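## Task

Remove the rear cooling block (the one farther from the handle) from COLD's drawer and set it on deck slot D2, lying flat within the slot's locators, with all 4 loose tubes still in their original bores. Then close the drawer fully; COLD's lamp stays on until it is shut. The front block must stay flat in its place with every tube in its bore, and plate P1 must remain on D1 as it is now. Nothing may depend on the robot holding it at the end. Release everything and move the arm clear.

## Robot and tools

ROBOT. One six-joint arm with a two-finger parallel gripper. Every per-joint list (rows, Joint positions, Joint velocities, Joint targets) uses this order only: waist, shoulder, elbow, forearm roll, wrist pitch, wrist roll. The fingers point along the gripper's +z axis and close along its y axis. The reported hand point lies between the pads when closed; closed fingertips extend about 33 mm past it, open ones about 9 mm. Closing pushes the tips roughly 24 mm farther from the arm, so keep that clearance above surfaces.

SCENE FRAME. Origin on the table top under the arm base, +z up, +y to the left when facing +x. The base can be slightly tilted, and the printed hand position may be off, more so at long reach. D1 is the deck slot beside COLD, D2 the next one out. COLD is loose on the table: it must finish within about a finger width of its start, upright and nearly unrotated. Occasionally a held part gets tugged or a loose item gets pushed. Knocking anything off the table ends the scene.

execute_actions(actions). actions is a list of actions; each action is a list of up to 15 rows, one row per 1/30 s control step; if fewer than 15 rows are given, the last row repeats to fill the action. An empty list just returns the current state and images. A row is 9 numbers, each in [-1, 1]: six joint offsets, then gripper position, gripper force_limit, gripper speed. Joint offsets are scaled: 1.0 equals 1.983 rad for waist and shoulder, 2.38 rad for elbow, 2.975 rad for the three wrist joints. Each offset is relative to the joint angles when that action began (not the preceding row); for a call's first action, that is the last reported angles. Stated ranges (rad): waist ±3.491, shoulder ±3.140, elbow -1.187 to 4.328, forearm roll ±3.316, wrist pitch ±3.140, wrist roll ±3.927; true ends may differ by 0.010. An action reaching more than 0.010 rad beyond an end is rejected, and if the first action is rejected or any action is malformed, nothing in the call runs. A joint pushed past its real end stops there, and the result may say "joint sent to its limit" (absence of that line proves nothing).

GRIPPER values. position: +1 fully open (140 mm), pads touch near -0.8, -1 closes until blocked. force_limit on parts up to 40 mm: about 14 N at -1, 60 N at 0, 107 N at +1. speed: about 30 mm/s at -1, 140 at 0, 250 at +1. After closing with -1, confirm object_status = 2. Codes: 0 moving, 1 blocked while opening, 2 blocked while closing (holding), 3 reached the commanded position or pads touched (a thin part may still be held). Stopped fingers stay put until position changes by at least 0.01 or the object yields. To squeeze harder, raise force_limit and switch position between -1 and -0.98. position_measured is in counts, 3 open to 230 closed, not linear in mm.

move(target, speed, blocking). target is one 9-number row as above; its joint offsets are measured from the Joint positions in the latest result that lists them. Each joint follows its own path, all finishing together, so the hand traces a curve; nothing slows for obstacles. speed (0.01 to 2 rad/s, default 0.5) caps the joint with the longest travel; paths last 0.5 to 10 s and are cut off at 10 s. Gripper values apply at the start. The result adds a move: line with the outcome (done, off_target, moving, held, fault), limits=held or limits=none, and the joint farthest from target. The arm is stiff: aiming even slightly beyond a firm contact can fault, and faster touches hit harder. With blocking=false you get a result after 0.5 s; until a result shows the move ended, call wait or stop before sending anything else.

wait(seconds): 0 to 10; holds the last command and returns early if a running move ends. stop(): brakes a running move (needs stopping room); fingers keep going. zoom_image(camera, region): camera "cam_wrist", region [x0, y0, x1, y1] in pixels, at most 504 by 504. finished_scene(scene): ends scene 1 or 2 irreversibly, reports success and gives the next task; the goal must already hold with the arm released. Replying with no tool call ends all remaining scenes.

MOTION LIMITS. Joint target speed caps: 2.62 rad/s (waist, shoulder), 3.14 (elbow), 3.93 (wrist joints), with a 0.5 s ramp-up. Targets may lead measured angles by at most 0.805, 0.966 and 1.21 rad respectively, and are pulled back if they would put the hand over 70 mm from where it is. Large moves can therefore take several actions; finish an incomplete one with a new command. The robot keeps its last command while you are composing a reply.

RESULTS. State line: end_effector_position (m) and end_effector_quat_wxyz in the scene frame; Joint positions, Joint velocities, Joint targets (rad, rad/s); Flange force (includes held weight, noisy, "no reading" when unavailable); "joint command not followed" means a clearance check altered targets (mounts count as arm).

FAULTS. Contact torque at a joint's load limit (139 N m for waist, shoulder, elbow; 34.8 for the wrist joints, held weight included) or 150 N external force halts the arm for 10 s and drops the rest of the call. Long holding heats motors: MOTOR HOT warns, OVER-TEMPERATURE FAULT brakes the arm. Avoid drops, slips, slamming and hard pushes; move smoothly.

CAMERA. cam_wrist, 504x504 fisheye, K=[[383.904, 0, 254.269], [0, 382.369, 253.708], [0, 0, 1]], D=[0.2, 0, 0, 0], theta_max_deg=48.248; its pose follows the hand and is computed from joint readings, with small calibration errors.

Each tool is called in YAML: its name, and indented under it one key for each argument.

## Session

execute_actions:
  actions: []

Scene clock: 0.00 s.
end_effector_position=(+0.8663, +0.2497, +0.2527) position_measured=3 object_status=3 end_effector_quat_wxyz=(-0.026, +0.729, -0.682, -0.044)
Joint names: [waist, shoulder, elbow, forearm roll, wrist pitch, wrist roll]
Joint positions: [ 0.158  0.354  1.042 -0.291 -1.571 -0.244]
Joint velocities: [-0.     0.001  0.001  0.     0.     0.   ]
Flange force (N, the push that the arm receives, along the gripper's own x y z axes): no reading
Joint targets: [0.158 0.354 1.042 -0.291 -1.571 -0.244]

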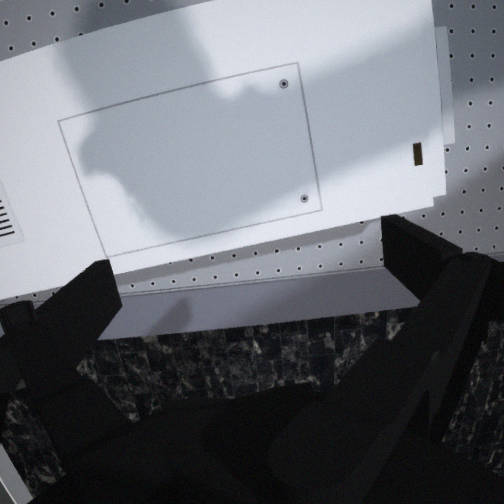

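move:
  target: [-0.12,-0.25,-0.208,0,0,0,1,0,0]
  speed: 0.8

Scene clock: 4.07 s.
end_effector_position=(+0.7444, +0.1167, +0.4282) position_measured=3 object_status=3 end_effector_quat_wxyz=(+0.009, -0.666, +0.745, -0.032)
Joint names: [waist, shoulder, elbow, forearm roll, wrist pitch, wrist roll]
Joint positions: [-0.08  -0.141  0.547 -0.291 -1.571 -0.244]
Joint velocities: [-0.001 -0.002 -0.     0.    -0.    -0.   ]
Flange force (N, the push that the arm receives, along the gripper's own x y z axes): [0.3 5.0 -1.0]
Joint targets: [-0.080 -0.141 0.546 -0.291 -1.571 -0.244]
move: done; limits=none; farthest joint: the shoulder, 0.001 radians from its target (0.496 radians at the start)
camera_calibration (this result's frames):
cam_wrist: T_world_to_cam=[[-0.964967, 0.255534, -0.0595027, 0.714347], [0.233756, 0.940317, 0.247309, -0.379772], [0.119147, 0.224736, -0.967108, 0.484139], [0, 0, 0, 1]] pos_world=[0.720412, 0.0657623, 0.604641]

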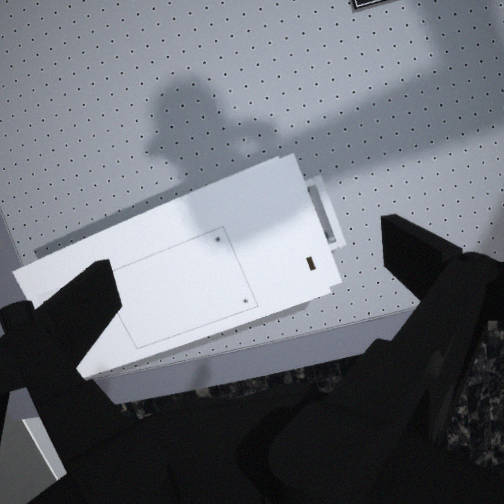

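move:
  target: [-0.2,0,0,0.1,0,0,1,0,0]
  speed: 0.8

Scene clock: 5.60 s.
end_effector_position=(+0.7001, -0.1418, +0.5964) position_measured=3 object_status=3 end_effector_quat_wxyz=(-0.120, -0.512, +0.809, -0.264)
Joint names: [waist, shoulder, elbow, forearm roll, wrist pitch, wrist roll]
Joint positions: [-0.476 -0.141  0.547  0.006 -1.571 -0.244]
Joint velocities: [-0.002  0.    -0.002  0.     0.     0.   ]
Flange force (N, the push that the arm receives, along the gripper's own x y z axes): [-2.3 4.2 -1.9]
Joint targets: [-0.476 -0.141 0.547 0.006 -1.571 -0.244]
move: done; limits=none; farthest joint: the waist, 0.000 radians from its target (0.397 radians at the start)
camera_calibration (this result's frames):
cam_wrist: T_world_to_cam=[[-0.816214, 0.44768, -0.365208, 0.853089], [0.532715, 0.827833, -0.175804, -0.140842], [0.223628, -0.338045, -0.914175, 0.525675], [0, 0, 0, 1]] pos_world=[0.653777, -0.0876154, 0.767354]

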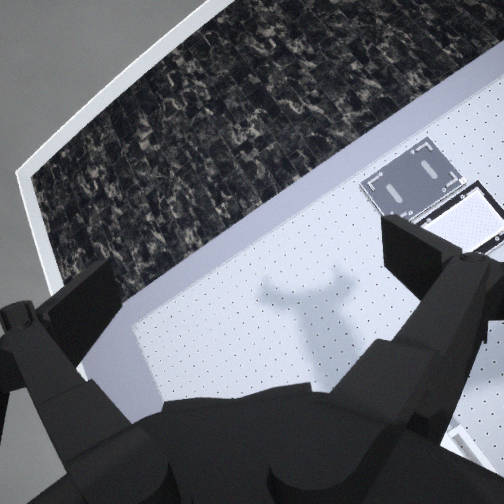

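move:
  target: [0.3628,0.0134,-0.2475,-0.0574,0.2072,0.0329,0,0,0]
  speed: 0.8

Scene clock: 12.77 s.
end_effector_position=(+0.6686, +0.1589, +0.1499) position_measured=129 object_status=3 end_effector_quat_wxyz=(-0.000, +0.753, -0.658, +0.000)
Joint names: [waist, shoulder, elbow, forearm roll, wrist pitch, wrist roll]
Joint positions: [ 0.243 -0.115 -0.042 -0.165 -0.955 -0.146]
Joint velocities: [ 0.002 -0.     0.    -0.     0.001  0.   ]
Flange force (N, the push that the arm receives, along the gripper's own x y z axes): [0.2 4.6 -3.3]
Joint targets: [0.243 -0.115 -0.042 -0.165 -0.955 -0.146]
move: done; limits=none; farthest joint: the waist, 0.001 radians from its target (0.720 radians at the start)
camera_calibration (this result's frames):
cam_wrist: T_world_to_cam=[[-0.999909, 0.0128927, 0.00390115, 0.666228], [0.0134665, 0.963409, 0.267696, -0.192346], [-0.000307094, 0.267724, -0.963496, 0.287022], [0, 0, 0, 1]] pos_world=[0.668846, 0.0998756, 0.325435]

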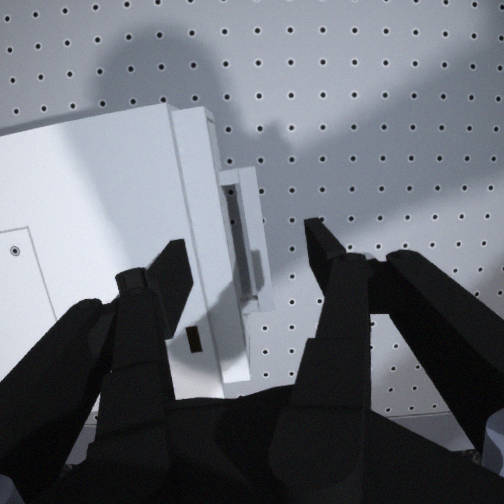

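zoom_image:
  camera: "cam_wrist"
  region: [150,90,350,390]

Region (150, 90, 350, 390) of cam_wrist's 504x504 image, scaled by 1.680, with more detail than that image has.

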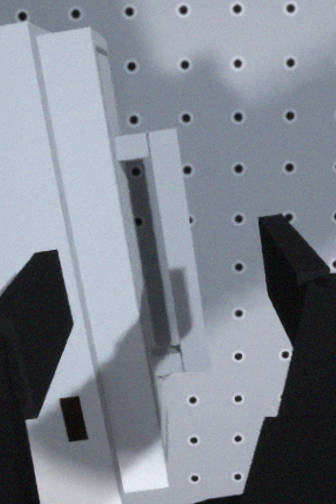

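move:
  target: [0.0098,0.034,-0.0075,0.0015,0.0294,-0.0025,-0.5,0,0]

zoom_image:
  camera: "cam_wrist"
  region: [150,130,350,400]

Scene clock: 28.20 s.
end_effector_position=(+0.6689, +0.1608, +0.1146) position_measured=192 object_status=3 end_effector_quat_wxyz=(+0.000, +0.753, -0.658, +0.000)
Joint names: [waist, shoulder, elbow, forearm roll, wrist pitch, wrist roll]
Joint positions: [ 0.259 -0.062 -0.056 -0.159 -0.888 -0.152]
Joint velocities: [ 0.    -0.     0.001 -0.001 -0.    -0.   ]
Flange force (N, the push that the arm receives, along the gripper's own x y z axes): [1.5 9.6 -32.4]
Joint targets: [0.259 -0.062 -0.056 -0.159 -0.888 -0.152]
FORCE FAULT: contact force on the arm reached its limit, and the arm stopped for 10 seconds. The contact can be on any part of the arm, not only on its tool. That time counts as 20 of the actions that you can send in this scene. The arm's remaining commands of this call were not run. The arm holds still and accepts commands again. Move the arm away from the contact; if what it grips holds it there, let go first. Pushing or pulling that hard again can fault the arm again.
move: fault; limits=none; farthest joint: the wrist pitch, 0.020 radians from its target (0.087 radians at the start)
camera_calibration (this result's frames):
cam_wrist: T_world_to_cam=[[-0.999913, 0.0123974, 0.00447536, 0.666727], [0.0131424, 0.963575, 0.267115, -0.184417], [-0.00100082, 0.26715, -0.963654, 0.253143], [0, 0, 0, 1]] pos_world=[0.669346, 0.101806, 0.290219]

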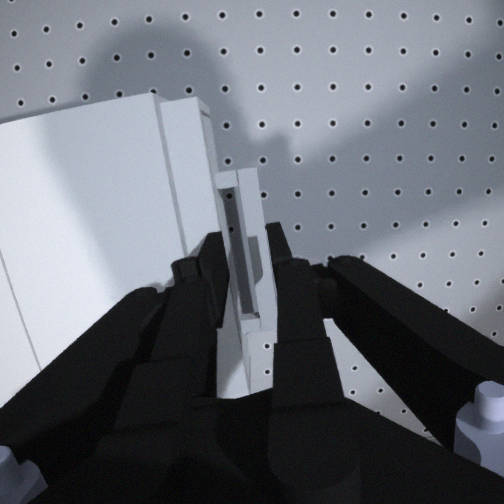

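Region (150, 130, 350, 400) of cam_wrist's 504x504 image, scaled by 1.867, with more detail than that image has; it fills the left 373 columns of this view, and the rest is white.

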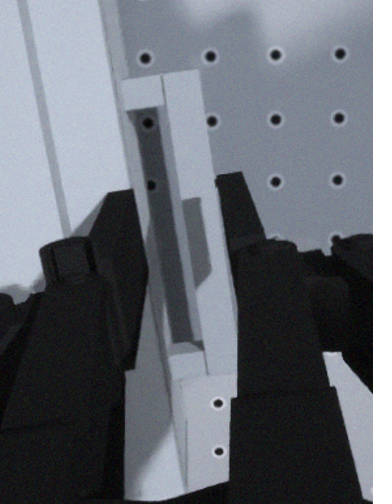

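move:
  target: [-0.0045,-0.0156,0.002,0,-0.013,0,-0.5,0,0]
  speed: 0.2

move:
  target: [0.002,-0.0146,-0.0235,0,0.009,-0.528,0.75,0,0]
  speed: 1.2

Scene clock: 30.37 s.
end_effector_position=(+0.6678, +0.1585, +0.1345) position_measured=192 object_status=3 end_effector_quat_wxyz=(+0.002, +0.753, -0.658, +0.001)
Joint names: [waist, shoulder, elbow, forearm roll, wrist pitch, wrist roll]
Joint positions: [ 0.25  -0.093 -0.051 -0.159 -0.927 -0.152]
Joint velocities: [ 0.    -0.001 -0.001  0.    -0.001  0.   ]
Flange force (N, the push that the arm receives, along the gripper's own x y z axes): [2.2 1.5 -3.8]
Joint targets: [0.250 -0.093 -0.051 -0.159 -0.927 -0.152]
move: done; limits=none; farthest joint: the waist, 0.000 radians from its target (0.009 radians at the start)
camera_calibration (this result's frames):
cam_wrist: T_world_to_cam=[[-0.999874, 0.0147489, 0.00579307, 0.664978], [0.0157562, 0.964231, 0.264596, -0.189007], [-0.00168335, 0.264654, -0.964342, 0.27387], [0, 0, 0, 1]] pos_world=[0.668333, 0.0999576, 0.310262]

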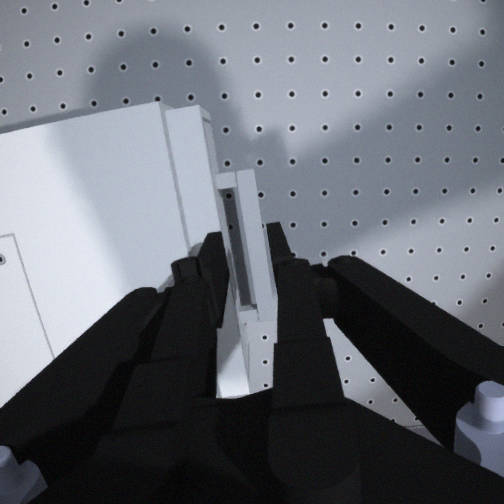

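Scene clock: 32.37 s.
end_effector_position=(+0.6514, +0.1531, +0.1318) position_measured=35 object_status=3 end_effector_quat_wxyz=(-0.001, -0.066, +0.998, -0.002)
Joint names: [waist, shoulder, elbow, forearm roll, wrist pitch, wrist roll]
Joint positions: [ 0.254 -0.122 -0.107 -0.159 -0.9   -1.723]
Joint velocities: [ 0.     0.    -0.     0.001  0.    -0.001]
Flange force (N, the push that the arm receives, along the gripper's own x y z axes): [1.9 -0.9 -4.1]
Joint targets: [0.254 -0.122 -0.107 -0.159 -0.900 -1.723]
move: done; limits=none; farthest joint: the waist, 0.000 radians from its target (0.004 radians at the start)
camera_calibration (this result's frames):
cam_wrist: T_world_to_cam=[[0.015021, 0.999886, 0.00134001, -0.162669], [0.963847, -0.0148362, 0.266044, -0.650737], [0.266033, -0.00270469, -0.96396, 0.139155], [0, 0, 0, 1]] pos_world=[0.592634, 0.153373, 0.307482]

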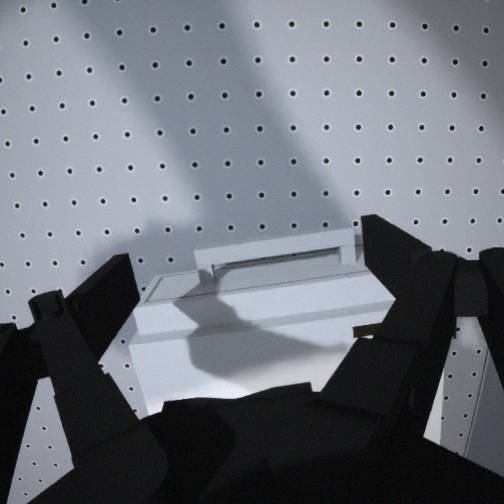

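move:
  target: [0.0262,0.0585,0,0.0087,0.0417,-0.0094,1,0,0]
  speed: 0.15

Scene clock: 35.00 s.
end_effector_position=(+0.6561, +0.1701, +0.0647) position_measured=3 object_status=3 end_effector_quat_wxyz=(-0.000, -0.075, +0.997, -0.000)
Joint names: [waist, shoulder, elbow, forearm roll, wrist pitch, wrist roll]
Joint positions: [ 0.306 -0.006 -0.107 -0.134 -0.776 -1.751]
Joint velocities: [ 0.     0.001 -0.001  0.     0.001  0.   ]
Flange force (N, the push that the arm receives, along the gripper's own x y z axes): [4.2 -1.2 -5.6]
Joint targets: [0.306 -0.006 -0.107 -0.134 -0.776 -1.751]
move: done; limits=none; farthest joint: the forearm roll, 0.001 radians from its target (0.026 radians at the start)
camera_calibration (this result's frames):
cam_wrist: T_world_to_cam=[[-0.00136082, 0.999991, 0.00395935, -0.169111], [0.963715, 0.000254566, 0.266931, -0.639767], [0.266928, 0.00417893, -0.963707, 0.0714946], [0, 0, 0, 1]] pos_world=[0.59724, 0.168974, 0.240343]

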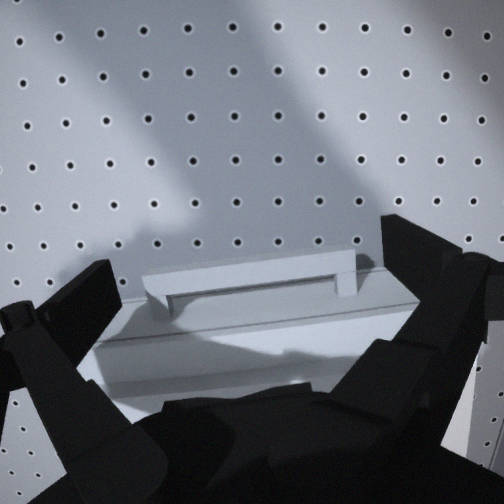

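move:
  target: [0.0035,0.0195,-0.004,0,0.0158,-0.006,1,0,0]
  speed: 0.08

move:
  target: [0,0,0,0,0,0,-1,0,-0.5]

Scene clock: 36.53 s.
end_effector_position=(+0.6525, +0.1692, +0.0402) position_measured=3 object_status=3 end_effector_quat_wxyz=(-0.001, -0.066, +0.998, -0.001)
Joint names: [waist, shoulder, elbow, forearm roll, wrist pitch, wrist roll]
Joint positions: [ 0.313  0.032 -0.116 -0.134 -0.729 -1.769]
Joint velocities: [ 0.     0.002 -0.003  0.     0.001 -0.001]
Flange force (N, the push that the arm receives, along the gripper's own x y z axes): [0.7 -2.1 -3.3]
Joint targets: [0.313 0.032 -0.117 -0.134 -0.729 -1.769]
move: done; limits=none; farthest joint: the waist, 0.000 radians from its target (0.007 radians at the start)
camera_calibration (this result's frames):
cam_wrist: T_world_to_cam=[[0.0155295, 0.999875, 0.00309446, -0.179078], [0.963967, -0.0157937, 0.265552, -0.627111], [0.265568, -0.00114095, -0.964091, 0.0506507], [0, 0, 0, 1]] pos_world=[0.593844, 0.169209, 0.215917]

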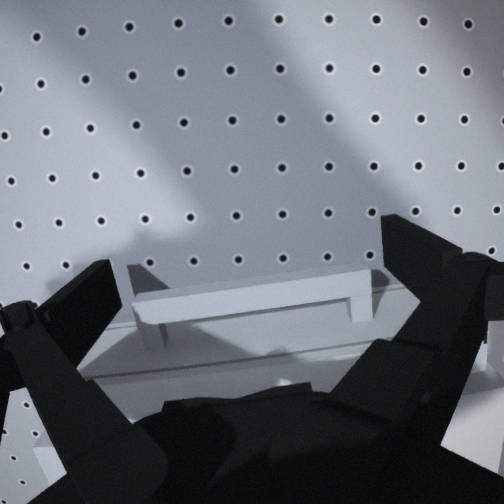

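Scene clock: 37.20 s.
end_effector_position=(+0.6525, +0.1692, +0.0402) position_measured=62 object_status=2 end_effector_quat_wxyz=(-0.001, -0.066, +0.998, -0.001)
Joint names: [waist, shoulder, elbow, forearm roll, wrist pitch, wrist roll]
Joint positions: [ 0.313  0.032 -0.117 -0.134 -0.729 -1.769]
Joint velocities: [-0.001  0.    -0.     0.001  0.    -0.   ]
Flange force (N, the push that the arm receives, along the gripper's own x y z axes): [8.9 13.1 -34.4]
Joint targets: [0.313 0.032 -0.116 -0.134 -0.729 -1.769]
move: done; limits=none; farthest joint: the elbow, 0.001 radians from its target (0.000 radians at the start)
camera_calibration (this result's frames):
cam_wrist: T_world_to_cam=[[0.0154932, 0.999875, 0.00312907, -0.179095], [0.963974, -0.0157678, 0.26553, -0.627095], [0.265546, -0.00109756, -0.964097, 0.0506372], [0, 0, 0, 1]] pos_world=[0.593832, 0.16924, 0.215892]

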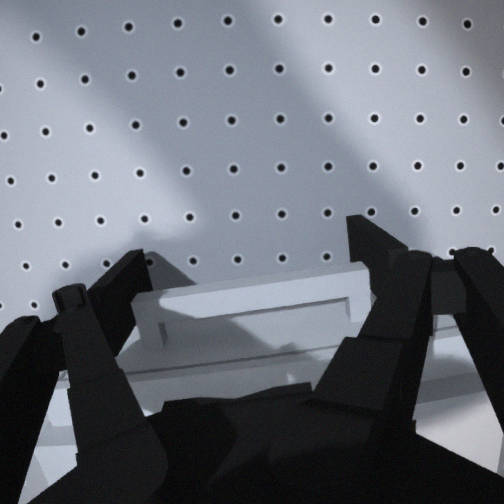

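move:
  target: [0.0098,-0.0222,-0.0335,0.0045,0.0132,-0.007,-1,0,-0.5]
  speed: 0.04

Scene clock: 41.23 s.
end_effector_position=(+0.6291, +0.1673, +0.0413) position_measured=63 object_status=2 end_effector_quat_wxyz=(-0.000, -0.067, +0.998, -0.000)
Joint names: [waist, shoulder, elbow, forearm roll, wrist pitch, wrist roll]
Joint positions: [ 0.332 -0.012 -0.196 -0.12  -0.69  -1.79 ]
Joint velocities: [-0.    -0.001 -0.    -0.001  0.001 -0.   ]
Flange force (N, the push that the arm receives, along the gripper's own x y z axes): [2.2 -4.9 26.8]
Joint targets: [0.332 -0.012 -0.196 -0.120 -0.690 -1.790]
move: done; limits=none; farthest joint: the elbow, 0.001 radians from its target (0.080 radians at the start)
camera_calibration (this result's frames):
cam_wrist: T_world_to_cam=[[0.0142777, 0.999891, 0.0038159, -0.176091], [0.963647, -0.0147783, 0.266768, -0.604895], [0.266795, -0.000131659, -0.963753, 0.0569679], [0, 0, 0, 1]] pos_world=[0.570221, 0.16714, 0.216942]

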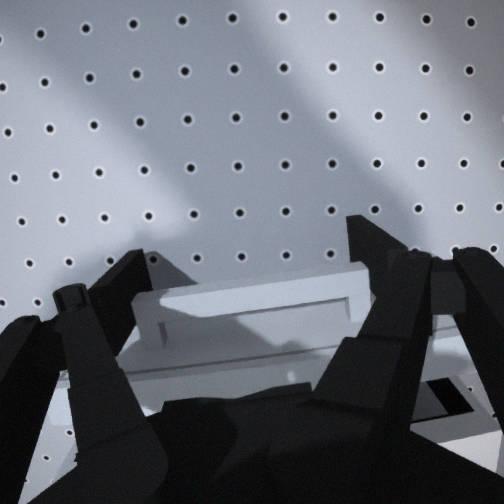

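move:
  target: [0.0155,-0.0316,-0.0517,0.008,0.022,-0.0135,-1,0,-0.5]
  speed: 0.05

Scene clock: 46.53 s.
end_effector_position=(+0.5924, +0.1624, +0.0404) position_measured=63 object_status=2 end_effector_quat_wxyz=(+0.001, -0.066, +0.998, -0.000)
Joint names: [waist, shoulder, elbow, forearm roll, wrist pitch, wrist roll]
Joint positions: [ 0.363 -0.074 -0.319 -0.096 -0.624 -1.83 ]
Joint velocities: [ 0.    -0.    -0.     0.001  0.001 -0.   ]
Flange force (N, the push that the arm receives, along the gripper's own x y z axes): [-4.4 9.4 -15.8]
Joint targets: [0.363 -0.074 -0.319 -0.096 -0.624 -1.830]
move: done; limits=none; farthest joint: the waist, 0.000 radians from its target (0.030 radians at the start)
camera_calibration (this result's frames):
cam_wrist: T_world_to_cam=[[0.0161488, 0.999859, 0.00461618, -0.171805], [0.963058, -0.0167953, 0.268771, -0.568743], [0.268811, 0.000105301, -0.963193, 0.0646831], [0, 0, 0, 1]] pos_world=[0.53312, 0.162221, 0.215957]

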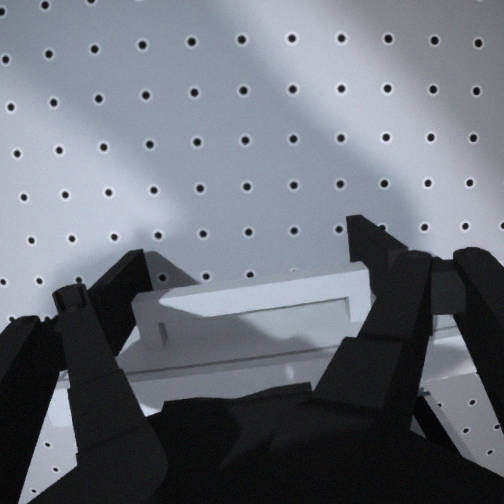

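move:
  target: [0.0172,-0.0327,-0.0517,0.0097,0.0212,-0.0151,-1,0,-0.5]
  speed: 0.06

Scene clock: 49.23 s.
end_effector_position=(+0.5548, +0.1573, +0.0406) position_measured=63 object_status=2 end_effector_quat_wxyz=(+0.001, -0.067, +0.998, +0.001)
Joint names: [waist, shoulder, elbow, forearm roll, wrist pitch, wrist roll]
Joint positions: [ 0.397 -0.139 -0.442 -0.068 -0.561 -1.875]
Joint velocities: [ 0.    -0.    -0.002  0.     0.    -0.   ]
Flange force (N, the push that the arm receives, along the gripper's own x y z axes): [-2.8 21.8 -9.6]
Joint targets: [0.397 -0.139 -0.442 -0.068 -0.561 -1.875]
move: done; limits=none; farthest joint: the waist, 0.000 radians from its target (0.034 radians at the start)
camera_calibration (this result's frames):
cam_wrist: T_world_to_cam=[[0.0138493, 0.999877, 0.0073116, -0.16487], [0.962721, -0.0153094, 0.270062, -0.532757], [0.270141, 0.00329888, -0.962815, 0.0736587], [0, 0, 0, 1]] pos_world=[0.495282, 0.15645, 0.216003]

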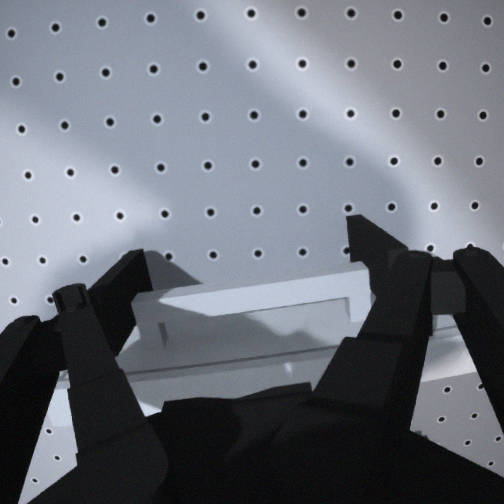

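move:
  target: [0,0,0,0,0,0,1,0,0]

move:
  target: [-0.015,-0.07,0.012,0,-0.055,0,1,0,0]
  speed: 0.25

move:
  target: [-0.055,-0.02,0.09,-0.027,-0.09,0.573,1,0,0]
  speed: 1.2

Scene clock: 50.80 s.
end_effector_position=(+0.5548, +0.1572, +0.0406) position_measured=3 object_status=3 end_effector_quat_wxyz=(+0.001, -0.067, +0.998, +0.001)
Joint names: [waist, shoulder, elbow, forearm roll, wrist pitch, wrist roll]
Joint positions: [ 0.397 -0.139 -0.442 -0.067 -0.561 -1.875]
Joint velocities: [-0.     0.    -0.001  0.001  0.    -0.   ]
Flange force (N, the push that the arm receives, along the gripper's own x y z axes): [3.5 -0.4 -7.4]
Joint targets: [0.397 -0.139 -0.442 -0.068 -0.561 -1.875]
move: done; limits=none; farthest joint: the forearm roll, 0.001 radians from its target (0.000 radians at the start)
camera_calibration (this result's frames):
cam_wrist: T_world_to_cam=[[0.013759, 0.999879, 0.00727141, -0.164811], [0.962704, -0.0152119, 0.270128, -0.532808], [0.270206, 0.00328352, -0.962797, 0.0736429], [0, 0, 0, 1]] pos_world=[0.495306, 0.156444, 0.216028]

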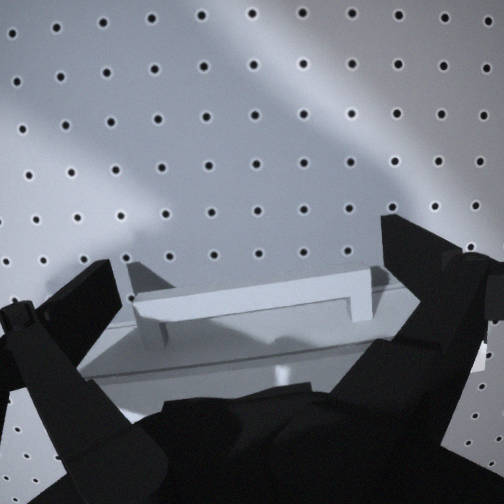

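Scene clock: 51.90 s.
end_effector_position=(+0.5658, +0.1512, +0.1127) position_measured=3 object_status=3 end_effector_quat_wxyz=(+0.006, -0.059, +0.998, -0.003)
Joint names: [waist, shoulder, elbow, forearm roll, wrist pitch, wrist roll]
Joint positions: [ 0.368 -0.278 -0.414 -0.067 -0.725 -1.875]
Joint velocities: [-0.    -0.002 -0.001 -0.    -0.001 -0.   ]
Flange force (N, the push that the arm receives, along the gripper's own x y z axes): [3.9 -0.2 -4.7]
Joint targets: [0.367 -0.278 -0.414 -0.067 -0.725 -1.875]
move: done; limits=none; farthest joint: the waist, 0.000 radians from its target (0.030 radians at the start)
camera_calibration (this result's frames):
cam_wrist: T_world_to_cam=[[0.0295499, 0.999563, 0.000443581, -0.167587], [0.959856, -0.0284999, 0.279041, -0.560307], [0.278932, -0.00781987, -0.960279, 0.136559], [0, 0, 0, 1]] pos_world=[0.504675, 0.152613, 0.287557]

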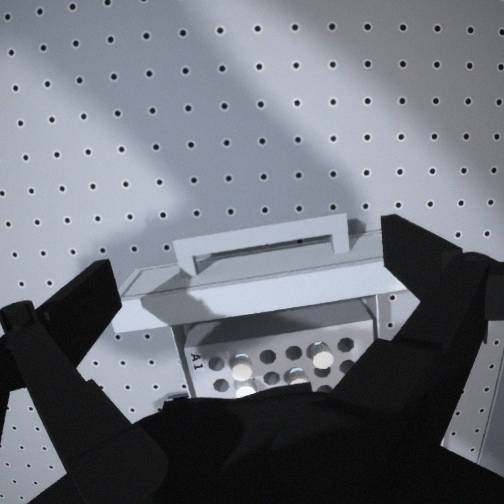

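Scene clock: 54.00 s.
end_effector_position=(+0.6111, +0.1484, +0.2031) position_measured=3 object_status=3 end_effector_quat_wxyz=(-0.002, +0.754, -0.657, +0.002)
Joint names: [waist, shoulder, elbow, forearm roll, wrist pitch, wrist roll]
Joint positions: [ 0.258 -0.318 -0.199 -0.148 -0.992 -0.17 ]
Joint velocities: [ 0.     0.001  0.     0.    -0.     0.001]
Flange force (N, the push that the arm receives, along the gripper's own x y z axes): [2.8 2.5 -5.7]
Joint targets: [0.258 -0.318 -0.199 -0.148 -0.993 -0.170]
move: done; limits=none; farthest joint: the waist, 0.000 radians from its target (0.109 radians at the start)
camera_calibration (this result's frames):
cam_wrist: T_world_to_cam=[[-0.99995, 0.00992226, -0.00107921, 0.6102], [0.00926609, 0.963084, 0.26904, -0.19337], [0.00370886, 0.269017, -0.963128, 0.338444], [0, 0, 0, 1]] pos_world=[0.610706, 0.0891302, 0.378648]

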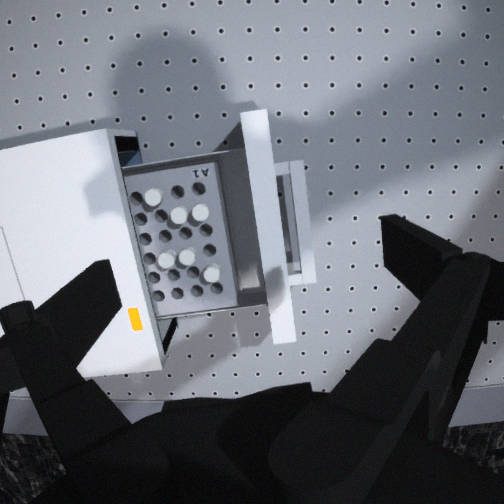

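move:
  target: [0.0555,0.02,-0.0945,0.027,0.09,-0.573,1,0,0]
  speed: 1.2

move:
  target: [0.0155,0.0702,-0.0076,0,0.055,0,1,0,0]
  speed: 0.2

move:
  target: [0,0,0,0,0,0,-1,-0.5,-0.5]

Scene clock: 59.10 s.
end_effector_position=(+0.5592, +0.1483, +0.1096) position_measured=3 object_status=3 end_effector_quat_wxyz=(+0.001, -0.059, +0.998, -0.004)
Joint names: [waist, shoulder, elbow, forearm roll, wrist pitch, wrist roll]
Joint positions: [ 0.369 -0.278 -0.424 -0.067 -0.725 -1.875]
Joint velocities: [-0.     0.001  0.001 -0.001  0.    -0.001]
Flange force (N, the push that the arm receives, along the gripper's own x y z axes): [0.7 -0.9 -4.6]
Joint targets: [0.369 -0.278 -0.424 -0.067 -0.725 -1.875]
move: done; limits=none; farthest joint: the wrist pitch, 0.001 radians from its target (0.268 radians at the start)
camera_calibration (this result's frames):
cam_wrist: T_world_to_cam=[[0.0293523, 0.99956, -0.00416018, -0.163816], [0.962564, -0.0271434, 0.269693, -0.553873], [0.269461, -0.0119205, -0.962937, 0.141598], [0, 0, 0, 1]] pos_world=[0.499791, 0.150398, 0.285044]

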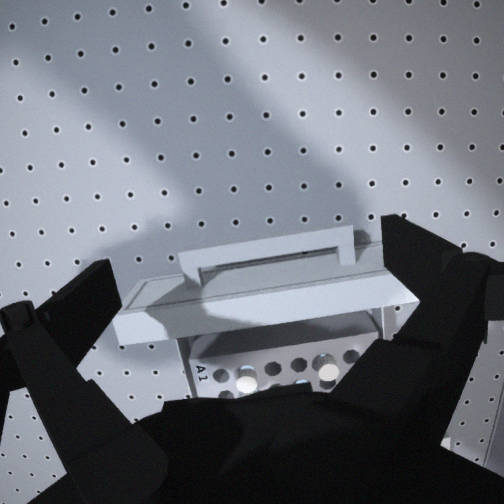

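Scene clock: 60.33 s.
end_effector_position=(+0.5541, +0.1582, +0.0402) position_measured=3 object_status=3 end_effector_quat_wxyz=(+0.001, -0.068, +0.998, +0.002)
Joint names: [waist, shoulder, elbow, forearm roll, wrist pitch, wrist roll]
Joint positions: [ 0.399 -0.139 -0.442 -0.067 -0.561 -1.875]
Joint velocities: [ 0.     0.002 -0.001  0.     0.001 -0.001]
Flange force (N, the push that the arm receives, along the gripper's own x y z axes): [0.0 -2.5 -3.2]
Joint targets: [0.399 -0.139 -0.442 -0.067 -0.561 -1.875]
move: done; limits=none; farthest joint: the waist, 0.001 radians from its target (0.031 radians at the start)
camera_calibration (this result's frames):
cam_wrist: T_world_to_cam=[[0.0122715, 0.999892, 0.00803568, -0.164935], [0.963055, -0.0139808, 0.268943, -0.532374], [0.269027, 0.00443846, -0.963123, 0.0738973], [0, 0, 0, 1]] pos_world=[0.494849, 0.157146, 0.215676]

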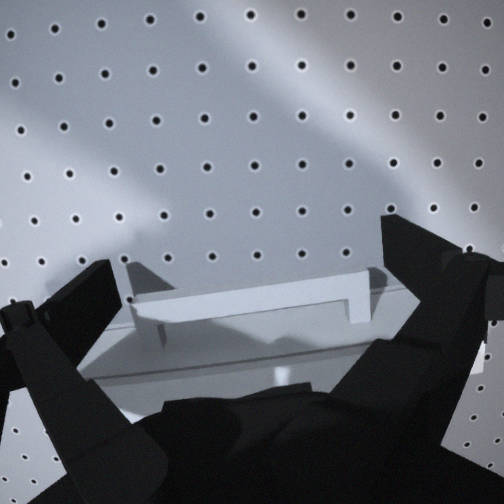

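Scene clock: 61.00 s.
end_effector_position=(+0.5541, +0.1582, +0.0402) position_measured=61 object_status=2 end_effector_quat_wxyz=(+0.001, -0.068, +0.998, +0.002)
Joint names: [waist, shoulder, elbow, forearm roll, wrist pitch, wrist roll]
Joint positions: [ 0.399 -0.139 -0.442 -0.067 -0.561 -1.875]
Joint velocities: [ 0.  0.  0. -0.  0. -0.]
Flange force (N, the push that the arm receives, along the gripper's own x y z axes): [-0.1 -13.3 -22.7]
Joint targets: [0.399 -0.139 -0.442 -0.067 -0.561 -1.875]
move: done; limits=none; farthest joint: the waist, 0.000 radians from its target (0.000 radians at the start)
camera_calibration (this result's frames):
cam_wrist: T_world_to_cam=[[0.0122745, 0.999893, 0.00801099, -0.164917], [0.963063, -0.0139769, 0.268915, -0.532351], [0.268998, 0.0044143, -0.963131, 0.0739042], [0, 0, 0, 1]] pos_world=[0.494831, 0.157132, 0.215657]

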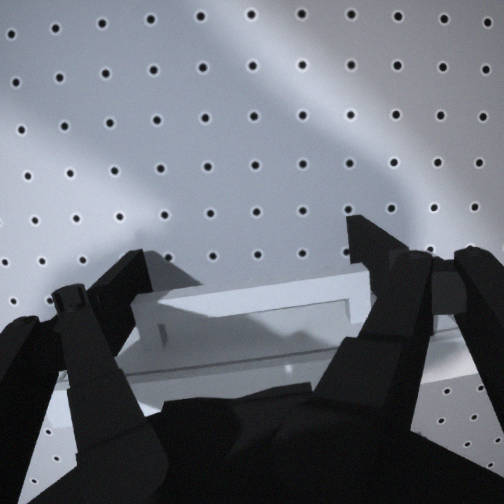

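move:
  target: [0.0296,-0.0414,-0.0682,0.0252,0.0267,-0.037,-1,-0.5,-0.5]
  speed: 0.07

Scene clock: 81.80 s.
end_effector_position=(+0.5051, +0.1516, +0.0397) position_measured=61 object_status=2 end_effector_quat_wxyz=(+0.000, -0.067, +0.998, +0.001)
Joint names: [waist, shoulder, elbow, forearm roll, wrist pitch, wrist roll]
Joint positions: [ 0.458 -0.221 -0.605  0.008 -0.482 -1.985]
Joint velocities: [ 0.    -0.001  0.     0.     0.001 -0.001]
Flange force (N, the push that the arm receives, along the gripper's own x y z axes): no reading
Joint targets: [0.458 -0.221 -0.605 0.008 -0.482 -1.985]
move: done; limits=none; farthest joint: the waist, 0.000 radians from its target (0.058 radians at the start)
camera_calibration (this result's frames):
cam_wrist: T_world_to_cam=[[0.0139245, 0.999887, 0.00567251, -0.158542], [0.963447, -0.0149345, 0.267481, -0.485156], [0.267536, 0.00174062, -0.963546, 0.0878488], [0, 0, 0, 1]] pos_world=[0.446127, 0.151125, 0.215316]

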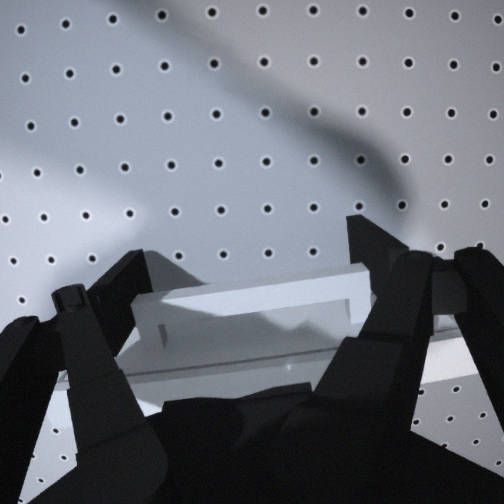

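move:
  target: [0.0351,-0.0446,-0.0725,0.0397,0.0274,-0.0545,-1,-0.5,-0.5]
  speed: 0.07

move:
  target: [0,0,0,0,0,0,1,0,0]

move:
  target: [-0.025,-0.1,0.01,-0.02,-0.073,0.02,1,0,0]
  speed: 0.25

Scene clock: 85.23 s.
end_effector_position=(+0.4569, +0.1457, +0.0403) position_measured=61 object_status=2 end_effector_quat_wxyz=(+0.001, -0.067, +0.998, +0.001)
Joint names: [waist, shoulder, elbow, forearm roll, wrist pitch, wrist roll]
Joint positions: [ 0.527 -0.309 -0.777  0.126 -0.4   -2.147]
Joint velocities: [ 0.    -0.001 -0.001  0.002  0.    -0.001]
Flange force (N, the push that the arm receives, along the gripper's own x y z axes): no reading
Joint targets: [0.528 -0.309 -0.777 0.126 -0.400 -2.147]
move: done; limits=none; farthest joint: the elbow, 0.001 radians from its target (0.173 radians at the start)
camera_calibration (this result's frames):
cam_wrist: T_world_to_cam=[[0.0139534, 0.999882, 0.00637713, -0.151995], [0.963047, -0.0151544, 0.268907, -0.438748], [0.268972, 0.00238932, -0.963145, 0.100568], [0, 0, 0, 1]] pos_world=[0.397606, 0.145088, 0.215813]

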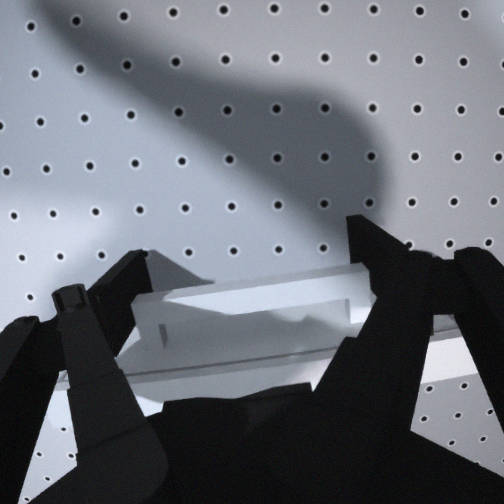

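Scene clock: 85.73 s.
end_effector_position=(+0.4569, +0.1457, +0.0403) position_measured=3 object_status=3 end_effector_quat_wxyz=(+0.001, -0.067, +0.998, +0.001)
Joint names: [waist, shoulder, elbow, forearm roll, wrist pitch, wrist roll]
Joint positions: [ 0.527 -0.309 -0.777  0.126 -0.4   -2.147]
Joint velocities: [-0.    -0.    -0.001 -0.001 -0.     0.   ]
Flange force (N, the push that the arm receives, along the gripper's own x y z axes): no reading
Joint targets: [0.527 -0.309 -0.777 0.126 -0.400 -2.147]
move: done; limits=none; farthest joint: the waist, 0.000 radians from its target (0.000 radians at the start)
camera_calibration (this result's frames):
cam_wrist: T_world_to_cam=[[0.0139326, 0.999883, 0.00637947, -0.151983], [0.963045, -0.015135, 0.268915, -0.438746], [0.26898, 0.00239704, -0.963143, 0.100565], [0, 0, 0, 1]] pos_world=[0.3976, 0.145084, 0.215814]

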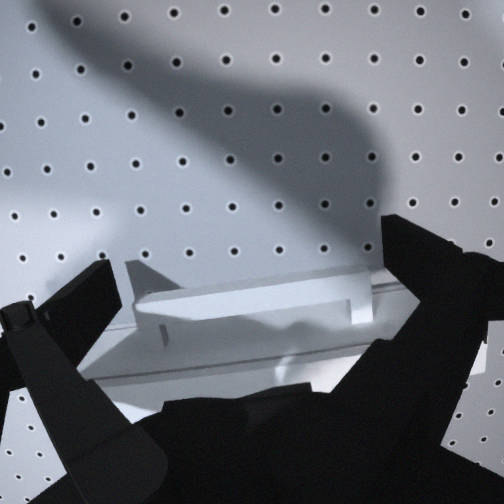

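Scene clock: 87.03 s.
end_effector_position=(+0.4636, +0.1228, +0.1129) position_measured=3 object_status=3 end_effector_quat_wxyz=(+0.007, -0.047, +0.999, -0.008)
Joint names: [waist, shoulder, elbow, forearm roll, wrist pitch, wrist roll]
Joint positions: [ 0.478 -0.507 -0.753  0.066 -0.617 -2.087]
Joint velocities: [-0.    -0.001  0.     0.    -0.001  0.   ]
Flange force (N, the push that the arm receives, along the gripper's own x y z axes): no reading
Joint targets: [0.478 -0.508 -0.753 0.066 -0.617 -2.087]
move: done; limits=none; farthest joint: the waist, 0.001 radians from its target (0.050 radians at the start)
camera_calibration (this result's frames):
cam_wrist: T_world_to_cam=[[0.0541066, 0.998483, -0.010177, -0.146173], [0.958096, -0.0490416, 0.282219, -0.460146], [0.281291, -0.0250205, -0.959296, 0.165929], [0, 0, 0, 1]] pos_world=[0.402098, 0.127537, 0.287549]

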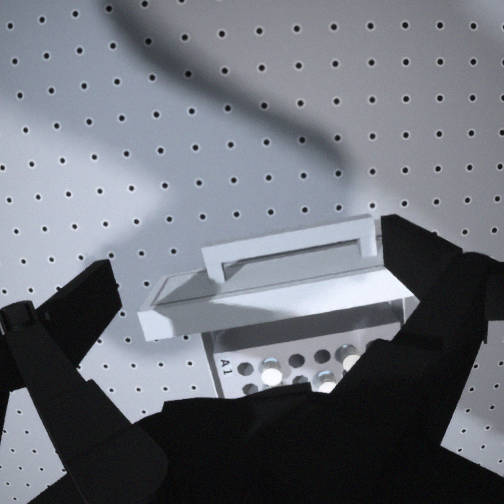

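Next I return to the earlier overhead view.

move:
  target: [-0.108,0.095,0.2328,-0.072,-0.126,0.644,1,0,0]
  speed: 1.2

zoom_image:
  camera: "cam_wrist"
  region: [90,90,390,390]

Scene clock: 90.10 s.
end_effector_position=(+0.6108, +0.1514, +0.2033) position_measured=3 object_status=3 end_effector_quat_wxyz=(-0.004, +0.755, -0.656, +0.000)
Joint names: [waist, shoulder, elbow, forearm roll, wrist pitch, wrist roll]
Joint positions: [ 0.264 -0.319 -0.199 -0.148 -0.992 -0.171]
Joint velocities: [-0.     0.001 -0.001  0.001 -0.     0.001]
Flange force (N, the push that the arm receives, along the gripper's own x y z axes): [2.9 0.8 -3.8]
Joint targets: [0.264 -0.319 -0.199 -0.148 -0.992 -0.171]
move: done; limits=none; farthest joint: the waist, 0.000 radians from its target (0.214 radians at the start)
camera_calibration (this result's frames):
cam_wrist: T_world_to_cam=[[-0.999973, 0.00726042, -0.000952864, 0.610212], [0.00672518, 0.962054, 0.272776, -0.19536], [0.00289718, 0.272763, -0.962077, 0.337467], [0, 0, 0, 1]] pos_world=[0.610532, 0.0914684, 0.37854]

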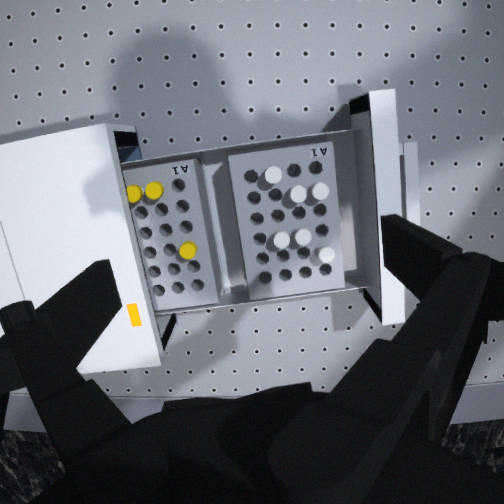

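Region (90, 90, 390, 390) of cam_wrist's 504x504 image, scaled by 1.680, with more detail than that image has.

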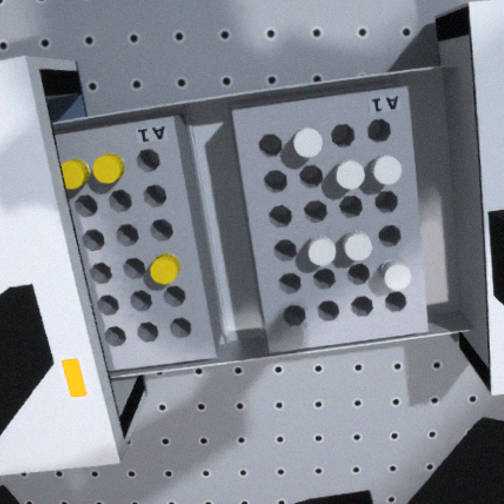

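move:
  target: [-0.0938,0.02,-0.0845,-0.0645,0.0618,-0.422,-1,-0.5,0]
  speed: 1

Scene clock: 94.83 s.
end_effector_position=(+0.5443, +0.0615, +0.1286) position_measured=232 object_status=3 end_effector_quat_wxyz=(+0.000, -0.075, +0.997, +0.003)
Joint names: [waist, shoulder, elbow, forearm roll, wrist pitch, wrist roll]
Joint positions: [ 0.078 -0.279 -0.4   -0.34  -0.808 -1.427]
Joint velocities: [-0.001 -0.    -0.001 -0.     0.    -0.001]
Flange force (N, the push that the arm receives, along the gripper's own x y z axes): [1.1 -0.9 -4.9]
Joint targets: [0.078 -0.279 -0.400 -0.340 -0.808 -1.427]
move: done; limits=none; farthest joint: the waist, 0.000 radians from its target (0.186 radians at the start)
camera_calibration (this result's frames):
cam_wrist: T_world_to_cam=[[-0.00278678, 0.999949, 0.00970044, -0.0608433], [0.963574, 0.0000909838, 0.267441, -0.549002], [0.267426, 0.0100924, -0.963526, 0.162746], [0, 0, 0, 1]] pos_world=[0.485312, 0.0592477, 0.304225]

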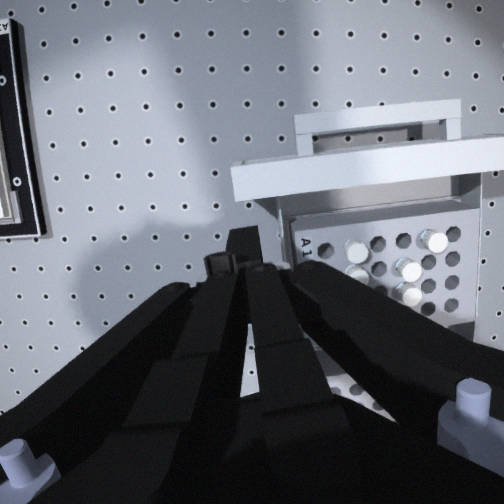

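move:
  target: [0.0068,0.0365,-0.0049,-0.0041,0.0285,0,-1,-0.5,0]
  speed: 0.12

move:
  target: [0.0104,-0.0441,-0.0574,-0.001,0.0178,-0.001,-1,-0.5,0]
  speed: 0.05

Scene clock: 96.57 s.
end_effector_position=(+0.5436, +0.0558, +0.0927) position_measured=232 object_status=3 end_effector_quat_wxyz=(+0.001, -0.066, +0.998, +0.000)
Joint names: [waist, shoulder, elbow, forearm roll, wrist pitch, wrist roll]
Joint positions: [ 0.091 -0.207 -0.412 -0.352 -0.724 -1.427]
Joint velocities: [ 0.     0.001 -0.001 -0.001  0.001 -0.001]
Flange force (N, the push that the arm receives, along the gripper's own x y z axes): [0.4 -0.9 -3.3]
Joint targets: [0.091 -0.207 -0.412 -0.352 -0.724 -1.427]
move: done; limits=none; farthest joint: the waist, 0.000 radians from its target (0.014 radians at the start)
camera_calibration (this result's frames):
cam_wrist: T_world_to_cam=[[0.0154699, 0.999867, 0.0051383, -0.0643322], [0.963114, -0.0162816, 0.268599, -0.53769], [0.268647, 0.000793565, -0.963238, 0.128144], [0, 0, 0, 1]] pos_world=[0.484427, 0.0554675, 0.268187]

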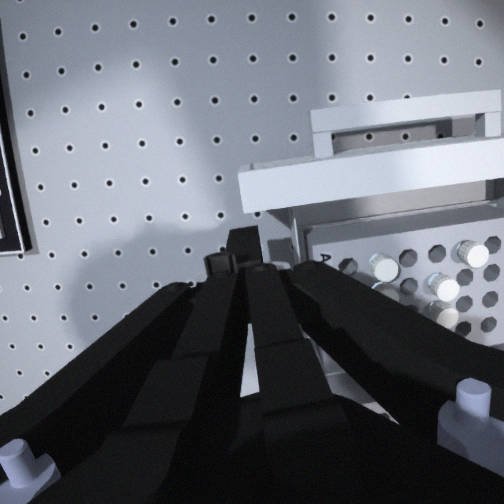

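Scene clock: 99.60 s.
end_effector_position=(+0.4947, +0.0495, +0.0928) position_measured=232 object_status=3 end_effector_quat_wxyz=(+0.001, -0.066, +0.998, +0.000)
Joint names: [waist, shoulder, elbow, forearm roll, wrist pitch, wrist roll]
Joint positions: [ 0.112 -0.294 -0.548 -0.355 -0.671 -1.43 ]
Joint velocities: [-0.    -0.001 -0.001  0.     0.    -0.   ]
Flange force (N, the push that the arm receives, along the gripper's own x y z axes): [-0.3 -2.3 -5.4]
Joint targets: [0.112 -0.295 -0.549 -0.355 -0.671 -1.430]
move: done; limits=none; farthest joint: the waist, 0.000 radians from its target (0.020 radians at the start)
camera_calibration (this result's frames):
cam_wrist: T_world_to_cam=[[0.0159514, 0.999858, 0.00543653, -0.0575468], [0.963131, -0.0168255, 0.268507, -0.490607], [0.268561, 0.000953014, -0.963262, 0.141467], [0, 0, 0, 1]] pos_world=[0.435444, 0.0491491, 0.268314]

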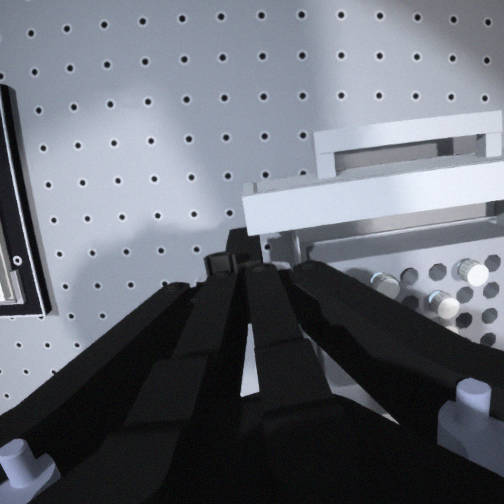

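move:
  target: [0.0065,-0.018,-0.0235,0.001,0.0073,-0.002,-1,-0.5,0]
  speed: 0.03

Scene clock: 102.07 s.
end_effector_position=(+0.4742, +0.0473, +0.0921) position_measured=232 object_status=3 end_effector_quat_wxyz=(-0.000, -0.067, +0.998, +0.000)
Joint names: [waist, shoulder, elbow, forearm roll, wrist pitch, wrist roll]
Joint positions: [ 0.125 -0.33  -0.604 -0.352 -0.649 -1.436]
Joint velocities: [ 0.    -0.001  0.     0.001  0.001 -0.   ]
Flange force (N, the push that the arm receives, along the gripper's own x y z axes): no reading
Joint targets: [0.125 -0.330 -0.604 -0.352 -0.649 -1.436]
move: done; limits=none; farthest joint: the waist, 0.000 radians from its target (0.013 radians at the start)
camera_calibration (this result's frames):
cam_wrist: T_world_to_cam=[[0.0140392, 0.999888, 0.0052236, -0.0540566], [0.96358, -0.0149243, 0.267005, -0.47097], [0.267053, 0.00128482, -0.963681, 0.147048], [0, 0, 0, 1]] pos_world=[0.415306, 0.0468327, 0.267741]

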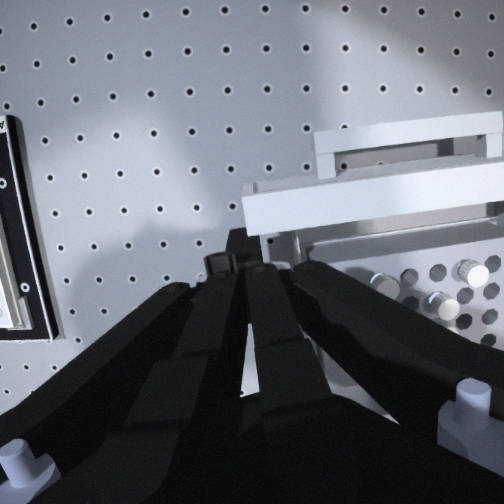

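Back off, lift, then view from above again.

move:
  target: [-0.012,-0.04,0.016,0.005,-0.04,0,-1,-0.5,0]
  speed: 0.25

move:
  target: [0.085,0.04,0.148,0.0635,-0.073,0.425,1,0,0]
  speed: 1

zoom_image:
  camera: "cam_wrist"
  region: [90,90,390,390]

Scene clock: 104.23 s.
end_effector_position=(+0.4837, +0.0546, +0.1331) position_measured=232 object_status=3 end_effector_quat_wxyz=(-0.000, -0.076, +0.997, +0.004)
Joint names: [waist, shoulder, elbow, forearm roll, wrist pitch, wrist roll]
Joint positions: [ 0.101 -0.409 -0.566 -0.337 -0.768 -1.436]
Joint velocities: [ 0.    -0.001  0.     0.    -0.001  0.   ]
Flange force (N, the push that the arm receives, along the gripper's own x y z axes): [-0.8 -3.0 -4.0]
Joint targets: [0.101 -0.409 -0.566 -0.337 -0.768 -1.436]
move: done; limits=none; farthest joint: the waist, 0.000 radians from its target (0.023 radians at the start)
camera_calibration (this result's frames):
cam_wrist: T_world_to_cam=[[-0.00488907, 0.999912, 0.0123628, -0.0535143], [0.963881, 0.00142001, 0.266331, -0.491841], [0.26629, 0.0132183, -0.963802, 0.183723], [0, 0, 0, 1]] pos_world=[0.424891, 0.0517795, 0.308727]

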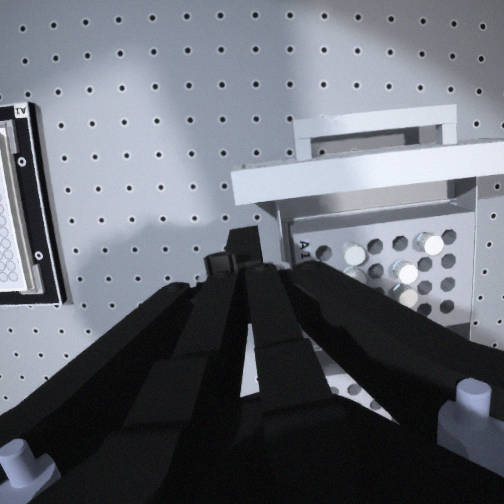

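Scene clock: 106.13 s.
end_effector_position=(+0.6063, +0.1527, +0.2029) position_measured=3 object_status=3 end_effector_quat_wxyz=(-0.006, +0.756, -0.654, -0.001)
Joint names: [waist, shoulder, elbow, forearm roll, wrist pitch, wrist roll]
Joint positions: [ 0.269 -0.33  -0.214 -0.148 -0.985 -0.171]
Joint velocities: [ 0.     0.     0.001 -0.001 -0.     0.001]
Flange force (N, the push that the arm receives, along the gripper's own x y z axes): [3.6 1.5 -3.7]
Joint targets: [0.269 -0.330 -0.214 -0.148 -0.985 -0.171]
move: done; limits=none; farthest joint: the waist, 0.000 radians from its target (0.169 radians at the start)
camera_calibration (this result's frames):
cam_wrist: T_world_to_cam=[[-0.999991, 0.00352016, -0.00219496, 0.60657], [0.00277514, 0.960931, 0.276775, -0.194686], [0.0030835, 0.276767, -0.960932, 0.335807], [0, 0, 0, 1]] pos_world=[0.606069, 0.092004, 0.377903]

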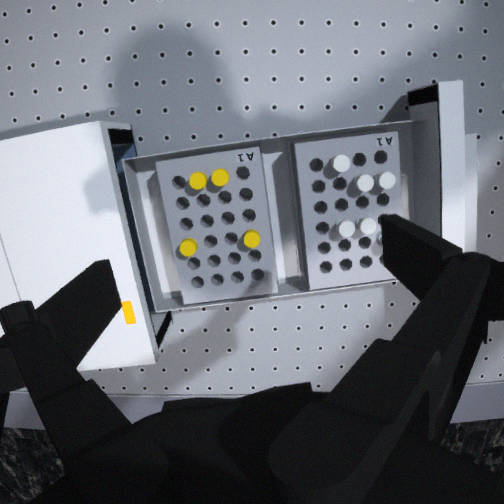

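Region (90, 90, 390, 390) of cam_wrist's 504x504 image, scaled by 1.680, with more detail than that image has.

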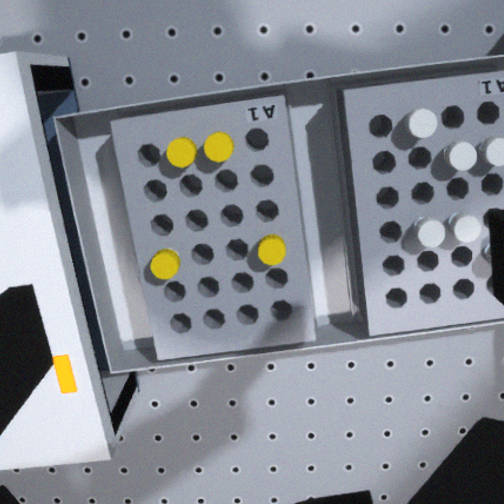

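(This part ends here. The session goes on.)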